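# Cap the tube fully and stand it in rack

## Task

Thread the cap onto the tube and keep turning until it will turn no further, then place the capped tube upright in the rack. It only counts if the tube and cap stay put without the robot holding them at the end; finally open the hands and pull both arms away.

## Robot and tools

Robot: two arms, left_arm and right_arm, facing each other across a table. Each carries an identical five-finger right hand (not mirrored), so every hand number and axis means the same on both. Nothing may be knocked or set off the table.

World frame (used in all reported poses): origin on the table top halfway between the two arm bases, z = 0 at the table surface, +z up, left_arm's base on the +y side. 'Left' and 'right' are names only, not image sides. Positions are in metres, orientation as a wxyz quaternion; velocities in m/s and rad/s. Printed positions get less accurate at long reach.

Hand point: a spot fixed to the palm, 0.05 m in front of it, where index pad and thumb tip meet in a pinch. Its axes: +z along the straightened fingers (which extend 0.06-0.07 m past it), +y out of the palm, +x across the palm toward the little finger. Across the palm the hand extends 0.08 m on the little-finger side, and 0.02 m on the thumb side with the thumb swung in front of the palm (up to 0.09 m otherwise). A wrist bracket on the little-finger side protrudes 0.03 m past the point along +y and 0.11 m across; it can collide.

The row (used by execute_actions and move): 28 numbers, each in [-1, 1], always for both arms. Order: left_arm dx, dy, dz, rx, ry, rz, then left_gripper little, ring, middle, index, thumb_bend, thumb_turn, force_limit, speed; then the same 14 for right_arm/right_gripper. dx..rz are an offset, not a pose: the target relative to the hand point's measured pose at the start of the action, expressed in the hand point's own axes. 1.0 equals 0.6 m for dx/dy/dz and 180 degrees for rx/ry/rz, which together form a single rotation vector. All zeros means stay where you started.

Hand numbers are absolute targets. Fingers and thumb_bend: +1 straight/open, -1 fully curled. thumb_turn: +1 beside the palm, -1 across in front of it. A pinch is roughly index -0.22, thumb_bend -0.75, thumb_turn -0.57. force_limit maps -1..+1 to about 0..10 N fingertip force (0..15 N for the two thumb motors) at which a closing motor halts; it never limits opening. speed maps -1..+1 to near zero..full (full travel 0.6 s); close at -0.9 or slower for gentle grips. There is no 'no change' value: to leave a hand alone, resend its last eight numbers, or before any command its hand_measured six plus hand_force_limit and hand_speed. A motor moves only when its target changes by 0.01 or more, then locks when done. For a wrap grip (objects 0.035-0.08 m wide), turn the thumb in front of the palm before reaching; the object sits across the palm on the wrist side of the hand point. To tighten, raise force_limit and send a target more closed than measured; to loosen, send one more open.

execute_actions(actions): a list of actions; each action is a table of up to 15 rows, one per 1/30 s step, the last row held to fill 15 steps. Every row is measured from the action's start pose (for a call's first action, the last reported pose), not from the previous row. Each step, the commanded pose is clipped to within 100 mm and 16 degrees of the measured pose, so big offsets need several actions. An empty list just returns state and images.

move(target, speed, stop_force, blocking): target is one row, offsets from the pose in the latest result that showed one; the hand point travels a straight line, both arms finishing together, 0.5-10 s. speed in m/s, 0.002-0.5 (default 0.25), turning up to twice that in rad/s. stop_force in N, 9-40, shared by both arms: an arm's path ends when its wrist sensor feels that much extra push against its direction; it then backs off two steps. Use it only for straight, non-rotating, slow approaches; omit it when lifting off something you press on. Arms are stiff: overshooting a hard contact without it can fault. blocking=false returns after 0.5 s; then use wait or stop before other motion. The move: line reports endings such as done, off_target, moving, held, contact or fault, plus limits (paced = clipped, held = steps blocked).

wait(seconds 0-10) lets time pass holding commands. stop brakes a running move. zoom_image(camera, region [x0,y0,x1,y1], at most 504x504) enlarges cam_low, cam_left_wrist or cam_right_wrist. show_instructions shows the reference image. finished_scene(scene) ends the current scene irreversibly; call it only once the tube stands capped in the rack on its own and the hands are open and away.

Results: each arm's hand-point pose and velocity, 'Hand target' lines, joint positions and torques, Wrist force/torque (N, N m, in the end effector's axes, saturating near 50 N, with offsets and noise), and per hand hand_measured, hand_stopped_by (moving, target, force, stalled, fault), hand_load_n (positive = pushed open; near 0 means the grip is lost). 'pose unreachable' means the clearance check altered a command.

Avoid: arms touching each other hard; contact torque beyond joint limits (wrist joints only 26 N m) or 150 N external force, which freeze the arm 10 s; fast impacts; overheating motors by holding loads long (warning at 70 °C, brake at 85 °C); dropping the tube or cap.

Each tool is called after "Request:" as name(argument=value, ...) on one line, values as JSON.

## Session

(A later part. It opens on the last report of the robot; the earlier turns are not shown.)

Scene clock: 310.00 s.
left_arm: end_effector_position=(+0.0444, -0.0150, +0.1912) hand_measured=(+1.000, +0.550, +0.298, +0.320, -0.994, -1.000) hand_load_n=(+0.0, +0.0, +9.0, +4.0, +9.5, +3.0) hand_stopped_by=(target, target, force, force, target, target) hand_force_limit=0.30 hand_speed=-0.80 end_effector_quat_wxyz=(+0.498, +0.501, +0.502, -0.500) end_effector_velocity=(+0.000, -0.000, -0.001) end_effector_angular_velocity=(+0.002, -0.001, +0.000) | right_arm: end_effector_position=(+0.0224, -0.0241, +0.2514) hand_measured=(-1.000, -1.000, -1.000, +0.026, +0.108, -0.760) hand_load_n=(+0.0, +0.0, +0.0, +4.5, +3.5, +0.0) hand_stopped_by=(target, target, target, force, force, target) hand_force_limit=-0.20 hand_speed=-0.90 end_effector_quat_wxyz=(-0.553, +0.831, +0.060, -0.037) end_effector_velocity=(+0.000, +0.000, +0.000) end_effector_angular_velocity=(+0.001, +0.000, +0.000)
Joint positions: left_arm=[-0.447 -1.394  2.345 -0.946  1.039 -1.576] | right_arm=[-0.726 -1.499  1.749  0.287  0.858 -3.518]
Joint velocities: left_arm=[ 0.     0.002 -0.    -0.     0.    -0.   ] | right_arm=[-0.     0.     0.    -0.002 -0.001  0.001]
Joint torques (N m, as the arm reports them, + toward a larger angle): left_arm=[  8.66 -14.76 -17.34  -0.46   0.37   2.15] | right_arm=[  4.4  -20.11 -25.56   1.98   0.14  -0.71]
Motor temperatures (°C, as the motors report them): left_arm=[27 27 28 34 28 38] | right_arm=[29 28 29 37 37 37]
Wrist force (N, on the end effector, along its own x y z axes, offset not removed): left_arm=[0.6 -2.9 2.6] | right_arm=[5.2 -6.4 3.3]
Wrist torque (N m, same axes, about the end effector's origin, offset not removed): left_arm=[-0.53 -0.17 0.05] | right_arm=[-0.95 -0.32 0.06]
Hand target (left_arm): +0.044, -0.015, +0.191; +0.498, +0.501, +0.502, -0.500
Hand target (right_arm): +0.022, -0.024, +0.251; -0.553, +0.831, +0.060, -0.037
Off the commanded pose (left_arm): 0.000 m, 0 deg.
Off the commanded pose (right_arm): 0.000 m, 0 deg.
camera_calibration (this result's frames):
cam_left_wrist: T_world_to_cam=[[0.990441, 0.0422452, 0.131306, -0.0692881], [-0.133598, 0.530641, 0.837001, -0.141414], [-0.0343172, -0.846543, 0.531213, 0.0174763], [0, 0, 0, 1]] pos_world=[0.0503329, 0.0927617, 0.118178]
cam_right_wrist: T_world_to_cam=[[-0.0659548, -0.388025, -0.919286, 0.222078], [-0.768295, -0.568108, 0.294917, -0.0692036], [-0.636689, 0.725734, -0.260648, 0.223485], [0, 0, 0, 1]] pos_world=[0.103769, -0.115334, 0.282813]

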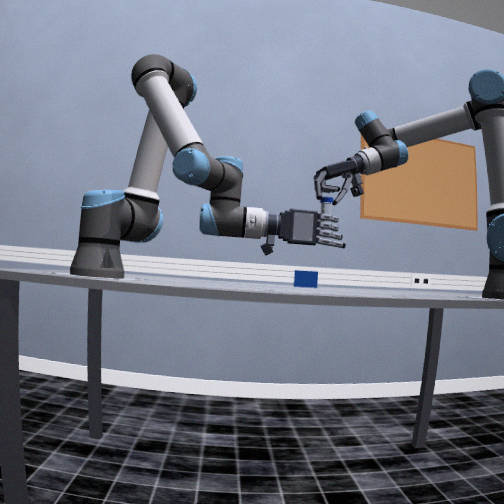

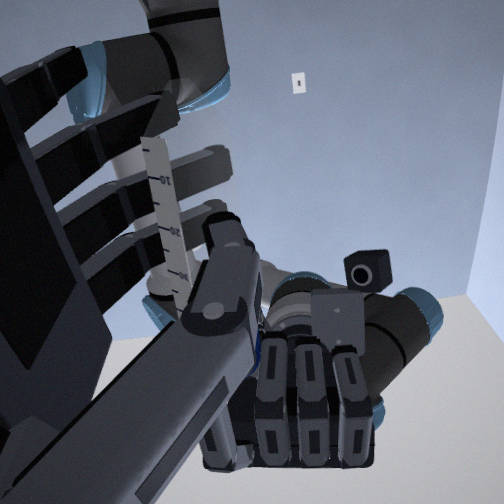

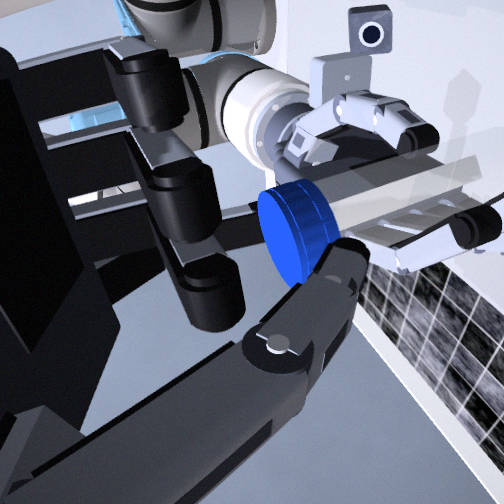

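Release, lift 3 cm to uncurl middle, restore pitch, come down.

Request:
execute_actions(actions=[[[0,0,0,0,0,0,1,0.55,0.2,0.2,-1,-1,0.3,-0.8,0,0,0,0,0,0,-1,-1,-1,0.2,0.4,-0.76,-0.2,0.3]],[[0,0,0,0,0,0,1,0.55,0.2,0.2,-1,-1,0.3,-0.8,0,-0.05,-0.021,-0.05,0,0,-1,-1,-1,0.2,0.4,-0.76,-0.2,0.3]],[[0,0,0,0,0,0,1,0.55,0.2,0.2,-1,-1,0.3,-0.8,-0.006,-0.002,0.003,0,0,0,-1,-1,0.2,0.2,0.4,-1,-0.2,1]],[[0,0,0,0,0,0,1,0.55,0.2,0.2,-1,-1,0.3,-0.8,0,0.024,0.015,0,0,0,-1,-1,0.2,0.2,0.4,-1,-0.2,1]],[[0,0,0,0,0,0,1,0.55,0.2,0.2,-1,-1,0.3,-0.8,0,0.024,0.015,0,0,0,-1,-1,0.2,0.2,0.4,-1,-0.2,1]]])

Scene clock: 312.73 s.
left_arm: end_effector_position=(+0.0444, -0.0150, +0.1912) hand_measured=(+1.000, +0.550, +0.298, +0.320, -0.994, -1.000) hand_load_n=(+0.0, +0.0, +9.0, +2.0, +11.0, +2.0) hand_stopped_by=(target, target, force, force, target, target) hand_force_limit=0.30 hand_speed=-0.80 end_effector_quat_wxyz=(+0.498, +0.501, +0.502, -0.500) end_effector_velocity=(+0.001, +0.000, -0.000) end_effector_angular_velocity=(+0.000, +0.000, +0.001) | right_arm: end_effector_position=(+0.0185, -0.0222, +0.2499) hand_measured=(-1.000, -1.000, +0.200, +0.200, +0.400, -1.000) hand_load_n=(+0.0, +0.0, +0.0, +0.0, +0.0, +0.0) hand_stopped_by=(target, target, target, target, target, target) hand_force_limit=-0.20 hand_speed=1.00 end_effector_quat_wxyz=(-0.490, +0.869, +0.062, -0.031) end_effector_velocity=(-0.000, +0.000, -0.002) end_effector_angular_velocity=(+0.001, +0.001, -0.001)
Joint positions: left_arm=[-0.447 -1.394  2.345 -0.946  1.039 -1.576] | right_arm=[-0.668 -1.425  1.615  0.491  0.966 -3.581]
Joint velocities: left_arm=[ 0.001  0.    -0.     0.001 -0.    -0.   ] | right_arm=[ 0.     0.001  0.006 -0.008  0.001  0.002]
Joint torques (N m, as the arm reports them, + toward a larger angle): left_arm=[  8.48 -14.62 -16.89  -0.44   0.45   2.38] | right_arm=[  9.8  -16.24  -8.31  -0.98   2.2    2.22]
Motor temperatures (°C, as the motors report them): left_arm=[27 27 28 34 28 38] | right_arm=[29 28 29 37 37 37]
Wrist force (N, on the end effector, along its own x y z axes, offset not removed): left_arm=[1.1 -1.6 1.2] | right_arm=[-1.7 -4.0 3.0]
Wrist torque (N m, same axes, about the end effector's origin, offset not removed): left_arm=[-0.52 -0.37 -0.05] | right_arm=[-0.69 0.34 -0.21]
Hand target (left_arm): +0.044, -0.015, +0.191; +0.498, +0.501, +0.502, -0.500
Hand target (right_arm): +0.018, -0.022, +0.250; -0.490, +0.869, +0.062, -0.032
Off the commanded pose (left_arm): 0.000 m, 0 deg.
Off the commanded pose (right_arm): 0.000 m, 0 deg.
camera_calibration (this result's frames):
cam_left_wrist: T_world_to_cam=[[0.990441, 0.0422452, 0.131306, -0.069288], [-0.133597, 0.530642, 0.837001, -0.141414], [-0.0343172, -0.846543, 0.531213, 0.0174762], [0, 0, 0, 1]] pos_world=[0.0503328, 0.0927617, 0.118178]
cam_right_wrist: T_world_to_cam=[[-0.047262, -0.517934, -0.854114, 0.201662], [-0.776348, -0.518992, 0.357675, -0.0851483], [-0.62853, 0.679994, -0.377568, 0.247258], [0, 0, 0, 1]] pos_world=[0.0988356, -0.107878, 0.296054]

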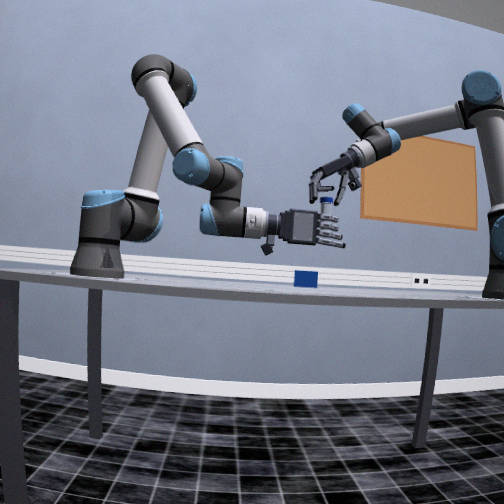

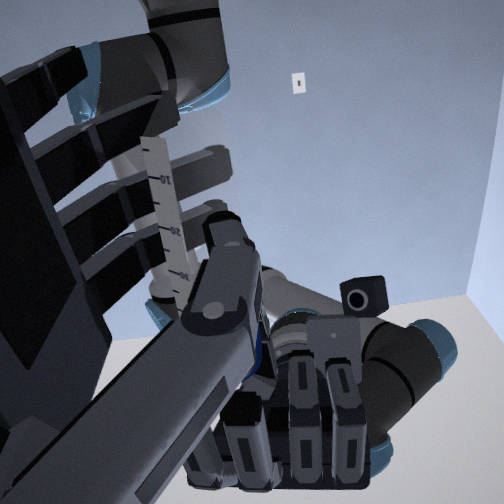

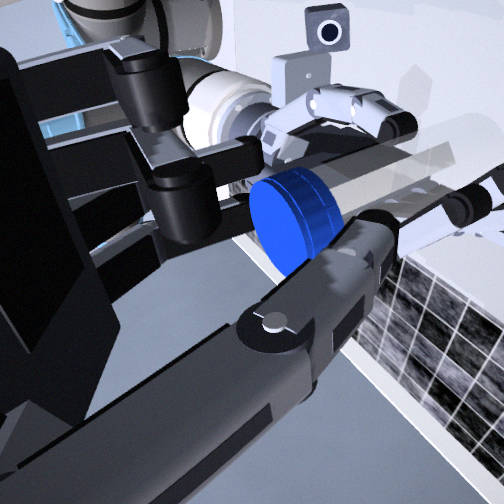

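Request:
execute_actions(actions=[[[0,0,0,0,0,0,1,0.55,0.2,0.2,-1,-1,0.3,-0.8,0,-0.001,0.0015,0,0,0,-1,-1,0.07,0.05,0.14,-1,-0.6,-0.65]],[[0,0,0,0,0,0,1,0.55,0.2,0.18,-1,-1,0.3,-0.8,0,0,0,0,0,0,-1,-1,-0.42,-0.42,0.14,-1,0,-0.85]],[[0,0,0,0,0,0,1,0.55,0.2,0.18,-1,-1,0.3,-0.8,0,0,0,0,0,0,-1,-1,-0.42,-0.42,0.14,-1,0,-0.85]]])

Request:
move(target=[0,0,0,0,0,0,1,0.55,0.2,0.18,-1,-1,0.3,-0.8,0.0075,-0.003,0.0065,0,0.19,0.115,-1,-1,-0.42,-0.42,0.14,-1,0,-0.85], speed=0.2)

Scene clock: 314.53 s.
left_arm: end_effector_position=(+0.0444, -0.0150, +0.1912) hand_measured=(+1.000, +0.550, +0.298, +0.290, -0.992, -1.000) hand_load_n=(+0.0, +0.0, +5.0, +12.5, +13.5, +2.0) hand_stopped_by=(target, target, force, force, target, target) hand_force_limit=0.30 hand_speed=-0.80 end_effector_quat_wxyz=(+0.498, +0.501, +0.502, -0.500) end_effector_velocity=(-0.000, +0.000, -0.000) end_effector_angular_velocity=(+0.000, -0.000, -0.000) | right_arm: end_effector_position=(+0.0183, -0.0212, +0.2499) hand_measured=(-1.000, -1.000, -0.010, -0.038, +0.160, -1.000) hand_load_n=(+0.0, +0.0, +5.0, +8.0, +7.5, +0.5) hand_stopped_by=(target, target, force, force, force, target) hand_force_limit=0.00 hand_speed=-0.85 end_effector_quat_wxyz=(-0.490, +0.869, +0.062, -0.031) end_effector_velocity=(+0.000, -0.000, +0.000) end_effector_angular_velocity=(+0.000, -0.000, +0.000)
Joint positions: left_arm=[-0.447 -1.394  2.345 -0.946  1.039 -1.576] | right_arm=[-0.666 -1.422  1.613  0.491  0.968 -3.58 ]
Joint velocities: left_arm=[-0. -0.  0. -0.  0.  0.] | right_arm=[-0. -0.  0. -0. -0. -0.]
Joint torques (N m, as the arm reports them, + toward a larger angle): left_arm=[  8.4  -14.41 -17.77  -0.41   0.38   2.37] | right_arm=[  6.87 -18.54 -28.03   2.2    1.62   1.97]
Motor temperatures (°C, as the motors report them): left_arm=[27 27 28 34 28 38] | right_arm=[29 28 29 37 37 37]
Wrist force (N, on the end effector, along its own x y z axes, offset not removed): left_arm=[1.2 -1.5 8.6] | right_arm=[3.6 -7.6 2.2]
Wrist torque (N m, same axes, about the end effector's origin, offset not removed): left_arm=[-0.57 -0.16 0.01] | right_arm=[-0.07 -0.07 -0.16]
Hand target (left_arm): +0.044, -0.015, +0.191; +0.498, +0.501, +0.502, -0.500
Hand target (right_arm): +0.018, -0.021, +0.250; -0.490, +0.869, +0.062, -0.031
Off the commanded pose (left_arm): 0.000 m, 0 deg.
Off the commanded pose (right_arm): 0.000 m, 0 deg.
camera_calibration (this result's frames):
cam_left_wrist: T_world_to_cam=[[0.990441, 0.0422451, 0.131306, -0.069288], [-0.133598, 0.530641, 0.837001, -0.141414], [-0.0343173, -0.846543, 0.531213, 0.0174763], [0, 0, 0, 1]] pos_world=[0.0503329, 0.0927617, 0.118178]
cam_right_wrist: T_world_to_cam=[[-0.0472661, -0.517933, -0.854114, 0.202239], [-0.776347, -0.518992, 0.357678, -0.0847299], [-0.628531, 0.679995, -0.377565, 0.246458], [0, 0, 0, 1]] pos_world=[0.0986859, -0.106818, 0.296095]

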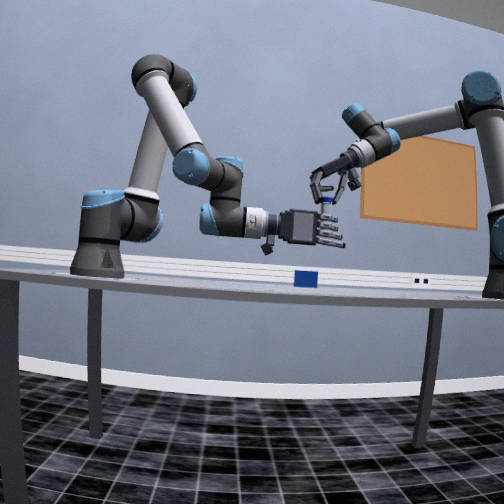

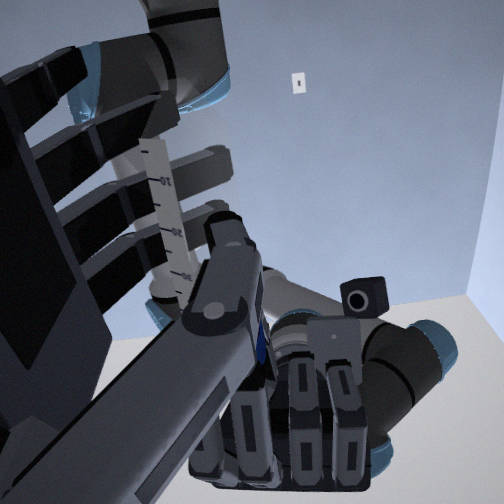

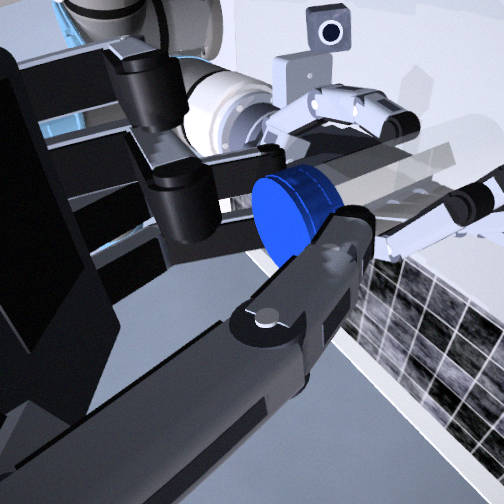

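Scene clock: 316.77 s.
left_arm: end_effector_position=(+0.0444, -0.0150, +0.1912) hand_measured=(+1.000, +0.550, +0.298, +0.290, -0.992, -1.000) hand_load_n=(+0.0, +0.0, +4.5, +12.5, +14.5, +1.0) hand_stopped_by=(target, target, force, force, target, target) hand_force_limit=0.30 hand_speed=-0.80 end_effector_quat_wxyz=(+0.498, +0.501, +0.502, -0.500) end_effector_velocity=(-0.001, -0.000, -0.001) end_effector_angular_velocity=(+0.001, +0.000, -0.001) | right_arm: end_effector_position=(+0.0221, -0.0163, +0.2496) hand_measured=(-1.000, -1.000, -0.010, -0.040, +0.160, -1.000) hand_load_n=(+0.0, +0.0, +14.5, +0.0, +6.5, -4.0) hand_stopped_by=(target, target, force, force, force, target) hand_force_limit=0.00 hand_speed=-0.85 end_effector_quat_wxyz=(+0.473, -0.837, +0.238, -0.137) end_effector_velocity=(+0.000, +0.000, -0.000) end_effector_angular_velocity=(-0.003, -0.001, -0.013)
Joint positions: left_arm=[-0.447 -1.394  2.345 -0.946  1.039 -1.576] | right_arm=[-0.364 -1.455  1.634  0.379  1.803 -3.005]
Joint velocities: left_arm=[-0.001  0.001  0.    -0.     0.    -0.001] | right_arm=[ 0.007  0.005 -0.005  0.005  0.017  0.009]
Joint torques (N m, as the arm reports them, + toward a larger angle): left_arm=[  8.66 -14.9  -17.41  -1.37  -1.69   2.19] | right_arm=[ 12.97 -10.24 -25.27   5.76   2.57   2.19]
Motor temperatures (°C, as the motors report them): left_arm=[27 27 28 34 28 38] | right_arm=[29 29 29 37 37 37]
Wrist force (N, on the end effector, along its own x y z axes, offset not removed): left_arm=[10.9 -5.0 9.6] | right_arm=[0.1 -12.5 6.8]
Wrist torque (N m, same axes, about the end effector's origin, offset not removed): left_arm=[-0.17 -0.13 0.28] | right_arm=[0.00 -0.20 -0.23]
Hand target (left_arm): +0.044, -0.015, +0.191; +0.498, +0.501, +0.502, -0.500
Hand target (right_arm): +0.022, -0.016, +0.250; -0.473, +0.837, -0.238, +0.138
Off the commanded pose (left_arm): 0.000 m, 0 deg.
Off the commanded pose (right_arm): 0.000 m, 0 deg.
move: done
camera_calibration (this result's frames):
cam_left_wrist: T_world_to_cam=[[0.990443, 0.0421895, 0.131313, -0.0692766], [-0.133574, 0.53064, 0.837006, -0.141415], [-0.0343667, -0.846547, 0.531204, 0.0174789], [0, 0, 0, 1]] pos_world=[0.0503259, 0.0927596, 0.118177]
cam_right_wrist: T_world_to_cam=[[-0.367734, -0.363652, -0.855879, 0.214671], [-0.928805, 0.0983556, 0.357277, -0.065658], [-0.0457444, 0.926328, -0.373931, 0.235618], [0, 0, 0, 1]] pos_world=[0.0287367, -0.133736, 0.295296]

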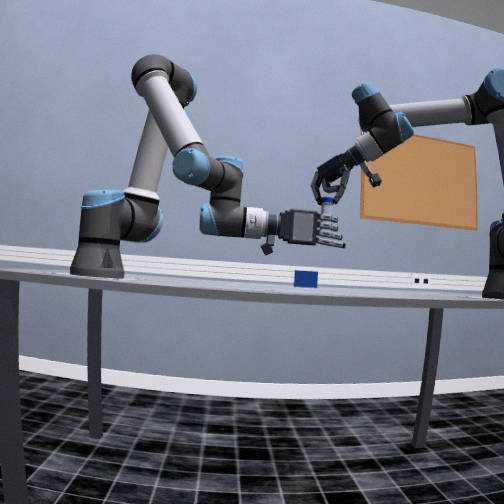

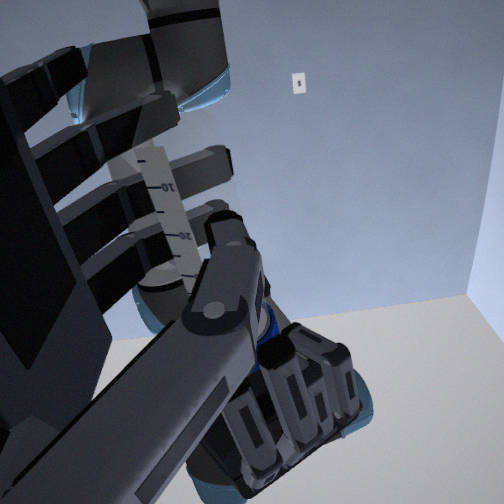

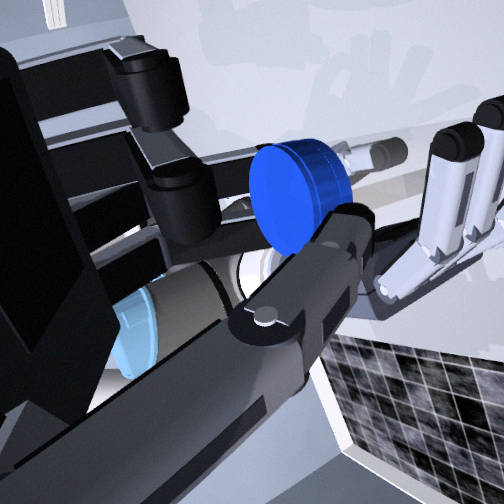

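Request:
execute_actions(actions=[[[0,0,0,0,0,0,1,0.55,0.2,0.18,-1,-1,0.3,-0.8,0,0,0,0,0,0,-1,-1,0.2,0.2,0.4,-1,0,-0.3]]])

Request:
zoom_image(camera="cam_low", region=[295,170,365,240])

Scene clock: 317.40 s.
left_arm: end_effector_position=(+0.0444, -0.0150, +0.1912) hand_measured=(+1.000, +0.550, +0.298, +0.290, -0.992, -1.000) hand_load_n=(+0.0, +0.0, +5.5, +8.5, +12.0, -1.0) hand_stopped_by=(target, target, force, force, target, target) hand_force_limit=0.30 hand_speed=-0.80 end_effector_quat_wxyz=(+0.498, +0.501, +0.502, -0.500) end_effector_velocity=(+0.000, +0.000, -0.001) end_effector_angular_velocity=(+0.001, -0.000, +0.001) | right_arm: end_effector_position=(+0.0221, -0.0163, +0.2495) hand_measured=(-1.000, -1.000, +0.200, +0.200, +0.400, -1.000) hand_load_n=(+0.0, +0.0, +0.0, +0.0, +0.0, +0.0) hand_stopped_by=(target, target, target, target, moving, target) hand_force_limit=0.00 hand_speed=-0.30 end_effector_quat_wxyz=(+0.473, -0.837, +0.238, -0.137) end_effector_velocity=(+0.000, -0.000, +0.000) end_effector_angular_velocity=(+0.001, -0.001, -0.000)
Joint positions: left_arm=[-0.447 -1.394  2.345 -0.946  1.039 -1.576] | right_arm=[-0.364 -1.455  1.634  0.379  1.803 -3.005]
Joint velocities: left_arm=[ 0.     0.001  0.     0.    -0.    -0.   ] | right_arm=[-0.001 -0.001  0.    -0.    -0.    -0.001]
Joint torques (N m, as the arm reports them, + toward a larger angle): left_arm=[  8.4  -14.84 -17.6   -1.6   -0.44   2.14] | right_arm=[ -9.93 -33.08  -8.35  -1.67  -2.34  -2.43]
Motor temperatures (°C, as the motors report them): left_arm=[27 27 28 34 28 38] | right_arm=[29 29 29 37 37 37]
Wrist force (N, on the end effector, along its own x y z axes, offset not removed): left_arm=[1.5 -1.3 2.9] | right_arm=[-1.0 -0.4 -1.9]
Wrist torque (N m, same axes, about the end effector's origin, offset not removed): left_arm=[-0.60 -0.47 -0.07] | right_arm=[0.16 0.35 -0.09]
Hand target (left_arm): +0.044, -0.015, +0.191; +0.498, +0.501, +0.502, -0.500
Hand target (right_arm): +0.022, -0.016, +0.250; -0.473, +0.837, -0.238, +0.137
Off the commanded pose (left_arm): 0.000 m, 0 deg.
Off the commanded pose (right_arm): 0.000 m, 0 deg.
camera_calibration (this result's frames):
cam_left_wrist: T_world_to_cam=[[0.99044, 0.0422534, 0.131313, -0.0692918], [-0.133608, 0.530631, 0.837006, -0.141413], [-0.0343125, -0.846549, 0.531204, 0.0174803], [0, 0, 0, 1]] pos_world=[0.0503352, 0.0927639, 0.118177]
cam_right_wrist: T_world_to_cam=[[-0.367756, -0.363722, -0.85584, 0.214625], [-0.928796, 0.0983912, 0.35729, -0.0656515], [-0.0457472, 0.926297, -0.374008, 0.235613], [0, 0, 0, 1]] pos_world=[0.0287315, -0.133724, 0.295263]

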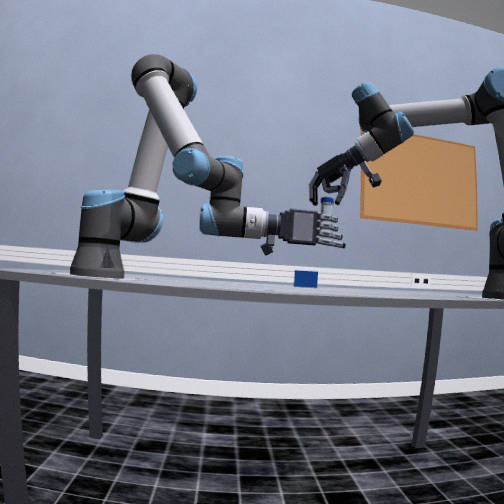

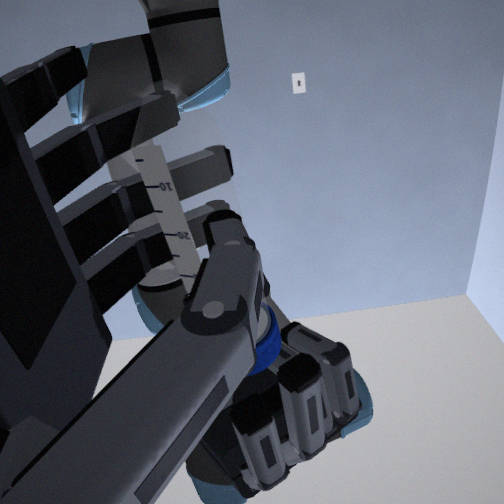

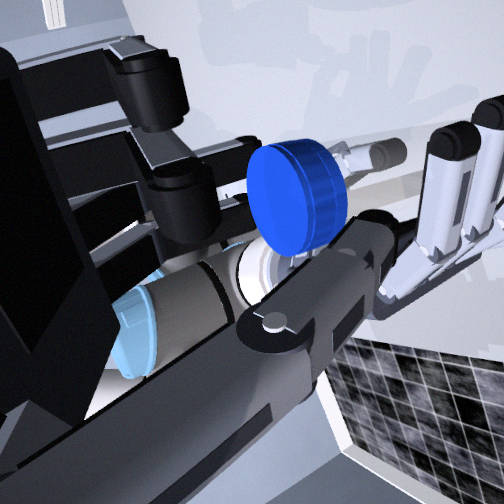

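Region (295, 170, 365, 240) of cam_low's 504x504 image, scaled by 7.200, with more detail than that image has.

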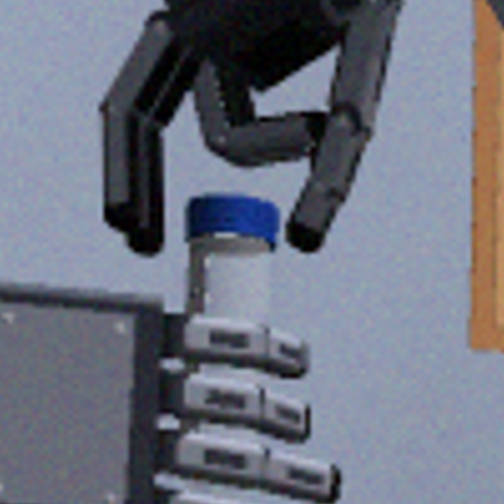

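Request:
execute_actions(actions=[[[0,0,0,0,0,0.04,1,0.55,0.2,0.18,-1,-1,0.3,-0.8,0.004,0.002,0.001,0,0,0,-1,-1,0.2,0.2,0.4,-1,0,-0.3]],[[0,0,0,0,0,0,1,0.55,0.2,0.18,-1,-1,0.3,-0.8,0,0,0,0,0,0,-1,-1,0.2,0.2,0.4,-1,0,-0.3]]])

Request:
zoom_image(camera="cam_low", region=[295,170,365,240])

Scene clock: 318.67 s.
left_arm: end_effector_position=(+0.0445, -0.0150, +0.1911) hand_measured=(+1.000, +0.550, +0.298, +0.290, -0.992, -1.000) hand_load_n=(+0.0, +0.0, +5.5, +8.5, +12.0, -1.0) hand_stopped_by=(target, target, force, force, target, target) hand_force_limit=0.30 hand_speed=-0.80 end_effector_quat_wxyz=(+0.527, +0.531, +0.470, -0.468) end_effector_velocity=(+0.001, +0.000, -0.001) end_effector_angular_velocity=(+0.001, -0.001, +0.001) | right_arm: end_effector_position=(+0.0240, -0.0176, +0.2482) hand_measured=(-1.000, -1.000, +0.200, +0.200, +0.400, -1.000) hand_load_n=(+0.0, +0.0, +0.0, +0.0, +0.0, +0.0) hand_stopped_by=(target, target, target, target, target, target) hand_force_limit=0.00 hand_speed=-0.30 end_effector_quat_wxyz=(+0.473, -0.837, +0.238, -0.137) end_effector_velocity=(-0.000, +0.000, -0.000) end_effector_angular_velocity=(+0.000, +0.000, +0.000)
Joint positions: left_arm=[-0.434 -1.375  2.352 -0.97   1.051 -1.453] | right_arm=[-0.37  -1.458  1.641  0.374  1.798 -3.008]
Joint velocities: left_arm=[ 0.001  0.001  0.     0.    -0.001  0.   ] | right_arm=[ 0.     0.001 -0.    -0.001 -0.     0.   ]
Joint torques (N m, as the arm reports them, + toward a larger angle): left_arm=[ -5.24 -35.76 -17.7    0.33  -1.93  -2.52] | right_arm=[ -1.3  -30.66 -14.47  -0.89  -0.86  -1.49]
Motor temperatures (°C, as the motors report them): left_arm=[27 27 28 34 28 38] | right_arm=[29 29 29 37 37 37]
Wrist force (N, on the end effector, along its own x y z axes, offset not removed): left_arm=[-0.5 -1.1 1.9] | right_arm=[-0.4 -1.6 0.0]
Wrist torque (N m, same axes, about the end effector's origin, offset not removed): left_arm=[-0.53 -0.14 -0.14] | right_arm=[-0.14 0.11 -0.07]
Hand target (left_arm): +0.044, -0.015, +0.191; +0.527, +0.531, +0.470, -0.468
Hand target (right_arm): +0.024, -0.018, +0.248; -0.473, +0.837, -0.238, +0.137
Off the commanded pose (left_arm): 0.000 m, 0 deg.
Off the commanded pose (right_arm): 0.000 m, 0 deg.
camera_calibration (this result's frames):
cam_left_wrist: T_world_to_cam=[[0.966793, 0.0417078, 0.252133, -0.0914198], [-0.235299, 0.530258, 0.814531, -0.132498], [-0.0997231, -0.84681, 0.522463, 0.0221789], [0, 0, 0, 1]] pos_world=[0.0594191, 0.0928523, 0.119386]
cam_right_wrist: T_world_to_cam=[[-0.36775, -0.363725, -0.855841, 0.213735], [-0.928799, 0.0983968, 0.357281, -0.0632171], [-0.0457402, 0.926295, -0.374013, 0.236464], [0, 0, 0, 1]] pos_world=[0.0307008, -0.135074, 0.29395]

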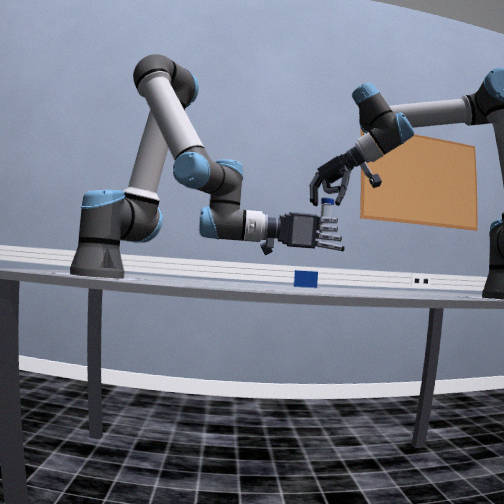

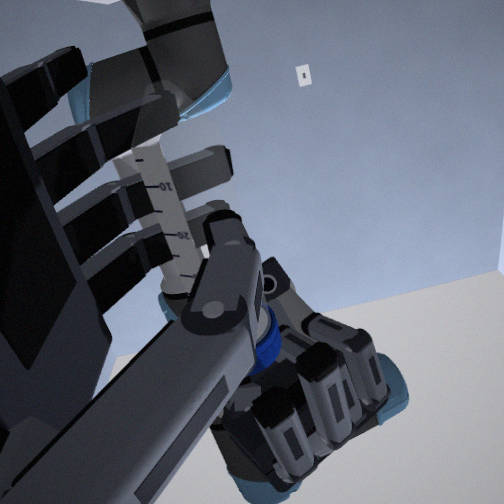

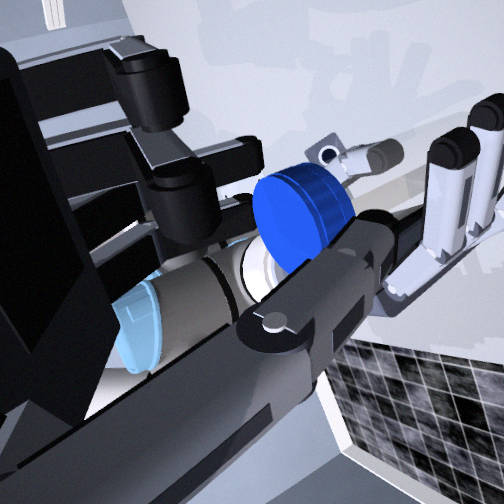

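Region (295, 170, 365, 240) of cam_low's 504x504 image, scaled by 7.200, with more detail than that image has.

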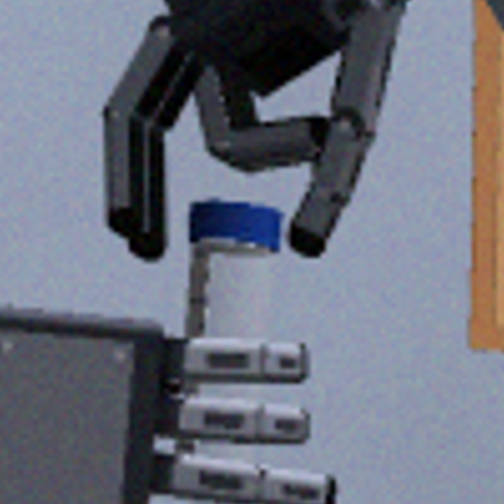

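Grip firmly and test 20°.

Request:
execute_actions(actions=[[[0,0,0,0,0,0,1,0.55,0.2,0.18,-1,-1,0.3,-0.8,0.005,0.001,-0.002,0,0,0,-1,-1,0.2,0.2,0.4,-1,0,-0.3]],[[0,0,0,0,0,0,1,0.55,0.2,0.18,-1,-1,0.3,-0.8,0,0,0,0,0,0,-1,-1,0.05,0.03,0.1,-1,-0.6,-0.65]],[[0,0,0,0,0,0,1,0.55,0.2,0.18,-1,-1,0.3,-0.8,0,0,0,0,0,0,-1,-1,-0.42,-0.42,0.1,-1,0.2,-0.85]],[[0,0,0,0,0,0,1,0.55,0.2,0.18,-1,-1,0.3,-0.8,0,0,0,0,0,0,-1,-1,-0.42,-0.42,0.1,-1,0.2,-0.85]]])

Request:
move(target=[0,0,0,0,0,0,1,0.55,0.2,0.18,-1,-1,0.3,-0.8,0.004,-0.002,0.0035,0,0.095,0.058,-1,-1,-0.42,-0.42,0.1,-1,0.2,-0.85], speed=0.15)

Scene clock: 321.07 s.
left_arm: end_effector_position=(+0.0444, -0.0150, +0.1912) hand_measured=(+1.000, +0.550, +0.298, +0.290, -0.992, -1.000) hand_load_n=(+0.0, +0.0, +5.0, +10.5, +12.5, +0.5) hand_stopped_by=(target, target, force, force, target, target) hand_force_limit=0.30 hand_speed=-0.80 end_effector_quat_wxyz=(+0.527, +0.531, +0.470, -0.468) end_effector_velocity=(+0.000, +0.000, +0.001) end_effector_angular_velocity=(-0.002, +0.002, -0.000) | right_arm: end_effector_position=(+0.0259, -0.0203, +0.2483) hand_measured=(-1.000, -1.000, -0.038, -0.034, +0.176, -1.000) hand_load_n=(+0.0, +0.0, +7.5, +4.5, +8.5, +1.0) hand_stopped_by=(target, target, force, force, force, target) hand_force_limit=0.20 hand_speed=-0.85 end_effector_quat_wxyz=(+0.473, -0.837, +0.238, -0.137) end_effector_velocity=(+0.000, -0.000, -0.000) end_effector_angular_velocity=(-0.001, -0.000, -0.001)
Joint positions: left_arm=[-0.435 -1.375  2.352 -0.97   1.051 -1.454] | right_arm=[-0.377 -1.465  1.648  0.373  1.792 -3.012]
Joint velocities: left_arm=[ 0.    -0.002  0.    -0.     0.    -0.001] | right_arm=[ 0.001 -0.    -0.     0.001  0.002  0.001]
Joint torques (N m, as the arm reports them, + toward a larger angle): left_arm=[  0.65 -12.   -12.76  -0.28   0.32  -1.4 ] | right_arm=[  0.86 -27.71 -16.14  -0.98  -0.34  -1.2 ]
Motor temperatures (°C, as the motors report them): left_arm=[27 27 28 34 28 38] | right_arm=[29 29 29 37 37 37]
Wrist force (N, on the end effector, along its own x y z axes, offset not removed): left_arm=[-0.9 -2.7 3.4] | right_arm=[-3.9 0.7 0.7]
Wrist torque (N m, same axes, about the end effector's origin, offset not removed): left_arm=[-0.49 -0.13 -0.01] | right_arm=[0.63 0.76 -0.24]
Hand target (left_arm): +0.044, -0.015, +0.191; +0.527, +0.531, +0.470, -0.468
Hand target (right_arm): +0.026, -0.020, +0.248; -0.473, +0.837, -0.238, +0.137
Off the commanded pose (left_arm): 0.000 m, 0 deg.
Off the commanded pose (right_arm): 0.000 m, 0 deg.
camera_calibration (this result's frames):
cam_left_wrist: T_world_to_cam=[[0.966838, 0.0417163, 0.25196, -0.0913533], [-0.235136, 0.530447, 0.814455, -0.132583], [-0.0996756, -0.846691, 0.522666, 0.0220481], [0, 0, 0, 1]] pos_world=[0.0593464, 0.0928073, 0.119477]
cam_right_wrist: T_world_to_cam=[[-0.367736, -0.363714, -0.855852, 0.213532], [-0.928805, 0.0983933, 0.357267, -0.0612981], [-0.0457329, 0.9263, -0.374002, 0.23908], [0, 0, 0, 1]] pos_world=[0.0325233, -0.137764, 0.294068]

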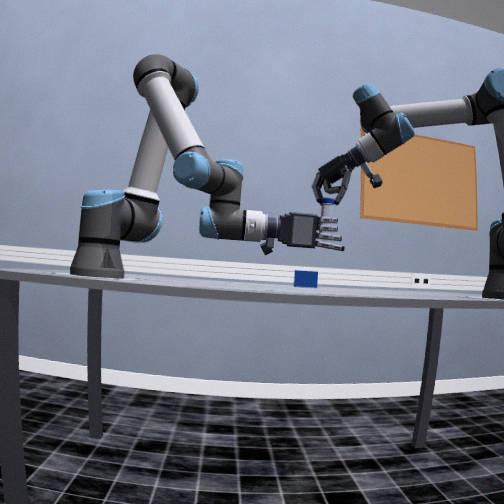

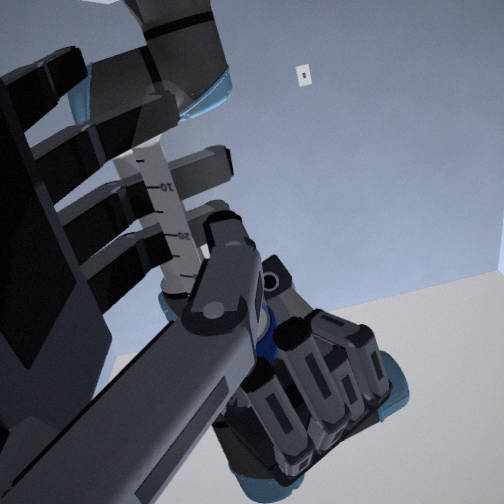

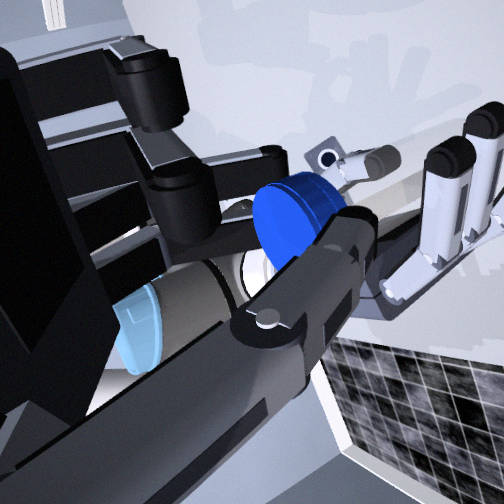

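Scene clock: 322.67 s.
left_arm: end_effector_position=(+0.0444, -0.0150, +0.1912) hand_measured=(+1.000, +0.550, +0.298, +0.290, -0.992, -1.000) hand_load_n=(+0.0, +0.0, +5.5, +7.5, +14.5, -1.5) hand_stopped_by=(target, target, force, force, target, target) hand_force_limit=0.30 hand_speed=-0.80 end_effector_quat_wxyz=(+0.527, +0.531, +0.470, -0.468) end_effector_velocity=(+0.000, +0.000, -0.000) end_effector_angular_velocity=(+0.000, +0.001, +0.000) | right_arm: end_effector_position=(+0.0291, -0.0196, +0.2482) hand_measured=(-1.000, -1.000, -0.038, -0.034, +0.176, -1.000) hand_load_n=(+0.0, +0.0, +3.0, +2.0, +4.5, -4.5) hand_stopped_by=(target, target, force, force, force, target) hand_force_limit=0.20 hand_speed=-0.85 end_effector_quat_wxyz=(+0.443, -0.783, +0.380, -0.216) end_effector_velocity=(+0.000, +0.000, -0.000) end_effector_angular_velocity=(-0.002, +0.002, -0.015)
Joint positions: left_arm=[-0.435 -1.375  2.352 -0.97   1.051 -1.454] | right_arm=[-0.233 -1.34   1.521  0.506  2.195 -2.698]
Joint velocities: left_arm=[ 0.     0.    -0.     0.     0.    -0.001] | right_arm=[ 0.004  0.008 -0.009  0.013  0.013  0.017]
Joint torques (N m, as the arm reports them, + toward a larger angle): left_arm=[  1.22 -12.53 -11.34  -0.2    0.06  -1.49] | right_arm=[ 10.64 -19.85 -32.88   2.14   2.7    2.56]
Motor temperatures (°C, as the motors report them): left_arm=[27 27 28 34 28 38] | right_arm=[29 29 29 37 37 37]
Wrist force (N, on the end effector, along its own x y z axes, offset not removed): left_arm=[2.1 -2.9 -0.7] | right_arm=[3.8 -4.1 -1.7]
Wrist torque (N m, same axes, about the end effector's origin, offset not removed): left_arm=[-0.27 -0.40 0.09] | right_arm=[-0.25 -0.22 -0.08]
Hand target (left_arm): +0.044, -0.015, +0.191; +0.527, +0.531, +0.470, -0.468
Hand target (right_arm): +0.029, -0.020, +0.248; -0.443, +0.783, -0.380, +0.217
Off the commanded pose (left_arm): 0.000 m, 0 deg.
Off the commanded pose (right_arm): 0.000 m, 0 deg.
move: done
camera_calibration (this result's frames):
cam_left_wrist: T_world_to_cam=[[0.966838, 0.0417162, 0.25196, -0.0913533], [-0.235136, 0.530447, 0.814455, -0.132583], [-0.0996757, -0.846691, 0.522665, 0.0220483], [0, 0, 0, 1]] pos_world=[0.0593465, 0.0928074, 0.119477]
cam_right_wrist: T_world_to_cam=[[-0.470502, -0.213887, -0.856084, 0.220901], [-0.839201, 0.408299, 0.359212, -0.0553585], [0.272707, 0.887437, -0.371599, 0.227866], [0, 0, 0, 1]] pos_world=[-0.00466328, -0.132366, 0.29367]

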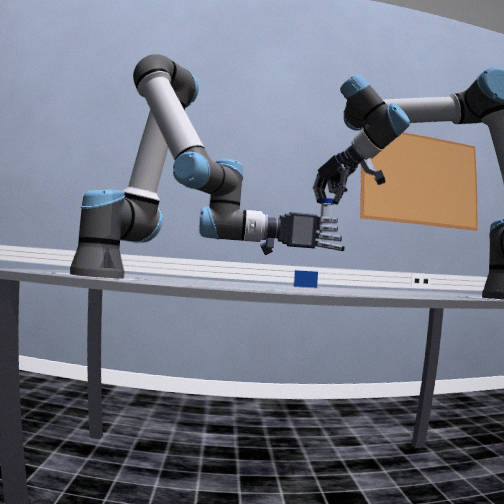

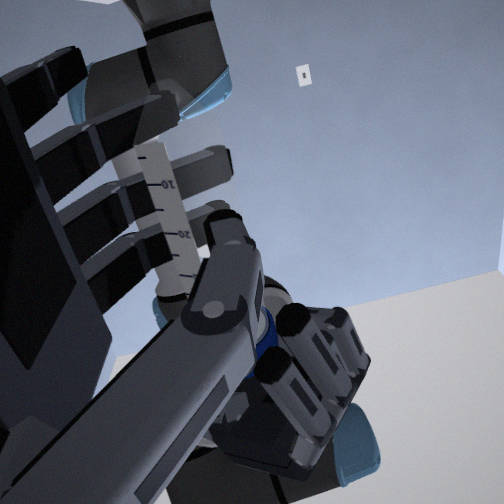

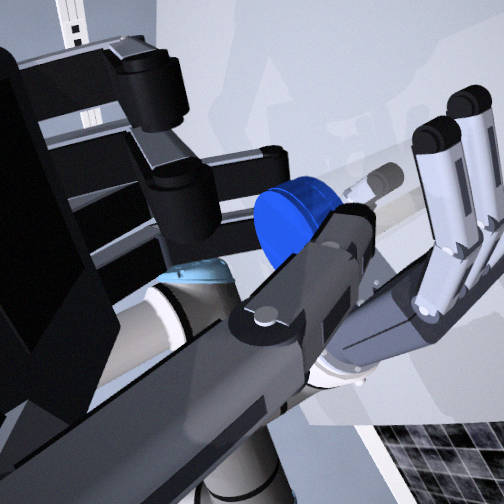

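Request:
execute_actions(actions=[[[0,0,0,0,0,0,1,0.55,0.2,0.18,-1,-1,0.3,-0.8,0,0,0,0,0,0,-1,-1,0.08,0.08,0.25,-1,0,-0.3]],[[0,0,0,0,0,0,1,0.55,0.2,0.18,-1,-1,0.3,-0.8,-0.003,0,0,0,0,0,-1,-1,0.08,0.08,0.25,-1,0,-0.3]],[[0,0,0,0,0,0,1,0.55,0.2,0.18,-1,-1,0.3,-0.8,0,0,0,0,0,0,-1,-1,0.03,0.02,0.1,-1,-0.6,-0.8]],[[0,0,0,0,0,0,1,0.55,0.2,0.18,-1,-1,0.3,-0.8,0,0,0,0,0,0,-1,-1,-0.42,-0.42,0.1,-1,0,-0.85]],[[0,0,0,0,0,0,1,0.55,0.2,0.18,-1,-1,0.3,-0.8,0,0,0,0,0,0,-1,-1,-0.42,-0.42,0.1,-1,0,-0.85]]])

Scene clock: 325.50 s.
left_arm: end_effector_position=(+0.0444, -0.0150, +0.1912) hand_measured=(+1.000, +0.550, +0.298, +0.290, -0.992, -1.000) hand_load_n=(+0.0, +0.0, +5.5, +9.0, +13.0, +1.0) hand_stopped_by=(target, target, force, force, target, target) hand_force_limit=0.30 hand_speed=-0.80 end_effector_quat_wxyz=(+0.527, +0.531, +0.470, -0.468) end_effector_velocity=(+0.001, +0.000, -0.001) end_effector_angular_velocity=(+0.002, -0.002, +0.001) | right_arm: end_effector_position=(+0.0280, -0.0182, +0.2482) hand_measured=(-1.000, -1.000, -0.034, -0.052, +0.176, -1.000) hand_load_n=(+0.0, +0.0, +5.5, +6.5, +9.0, +0.0) hand_stopped_by=(target, target, force, force, force, target) hand_force_limit=0.00 hand_speed=-0.85 end_effector_quat_wxyz=(+0.443, -0.783, +0.380, -0.216) end_effector_velocity=(+0.000, +0.000, -0.000) end_effector_angular_velocity=(-0.001, -0.000, +0.001)
Joint positions: left_arm=[-0.435 -1.375  2.352 -0.97   1.051 -1.454] | right_arm=[-0.23  -1.336  1.516  0.508  2.197 -2.695]
Joint velocities: left_arm=[0.001 0.002 0.    0.    0.    0.001] | right_arm=[-0.     0.001 -0.    -0.    -0.    -0.001]
Joint torques (N m, as the arm reports them, + toward a larger angle): left_arm=[  0.44 -11.89 -10.9   -0.4    0.14  -1.46] | right_arm=[  4.39 -23.99 -26.53   1.6    2.52   1.44]
Motor temperatures (°C, as the motors report them): left_arm=[27 27 28 34 28 38] | right_arm=[29 29 29 37 37 37]
Wrist force (N, on the end effector, along its own x y z axes, offset not removed): left_arm=[-1.2 -2.1 0.3] | right_arm=[0.8 -2.8 -0.3]
Wrist torque (N m, same axes, about the end effector's origin, offset not removed): left_arm=[-0.44 0.00 -0.06] | right_arm=[-0.42 -0.10 0.06]
Hand target (left_arm): +0.044, -0.015, +0.191; +0.527, +0.531, +0.470, -0.468
Hand target (right_arm): +0.028, -0.018, +0.248; -0.443, +0.783, -0.380, +0.216
Off the commanded pose (left_arm): 0.000 m, 0 deg.
Off the commanded pose (right_arm): 0.000 m, 0 deg.
camera_calibration (this result's frames):
cam_left_wrist: T_world_to_cam=[[0.966838, 0.0417161, 0.251961, -0.0913534], [-0.235136, 0.530447, 0.814455, -0.132583], [-0.0996758, -0.846691, 0.522665, 0.0220484], [0, 0, 0, 1]] pos_world=[0.0593465, 0.0928074, 0.119477]
cam_right_wrist: T_world_to_cam=[[-0.470514, -0.213904, -0.856073, 0.220665], [-0.839192, 0.40832, 0.35921, -0.0568544], [0.272715, 0.887423, -0.371627, 0.226922], [0, 0, 0, 1]] pos_world=[-0.00577068, -0.13096, 0.293659]

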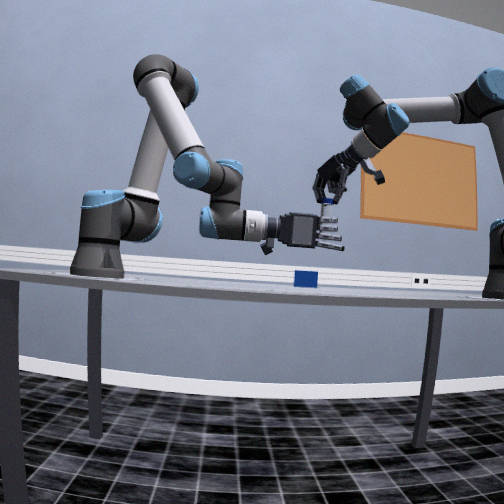

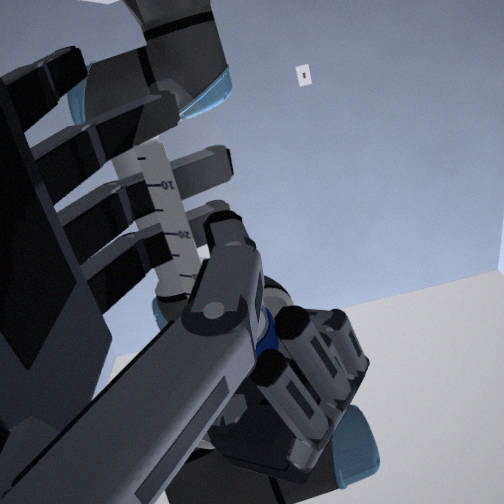

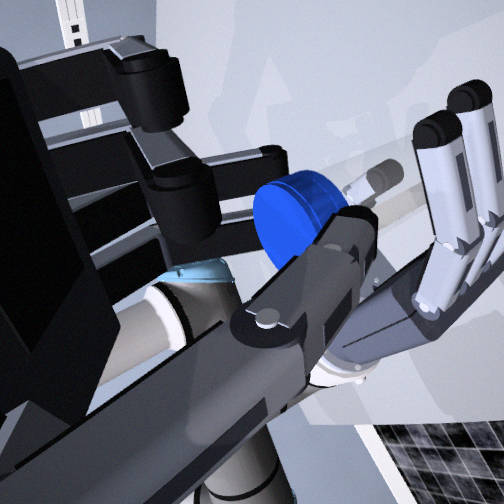

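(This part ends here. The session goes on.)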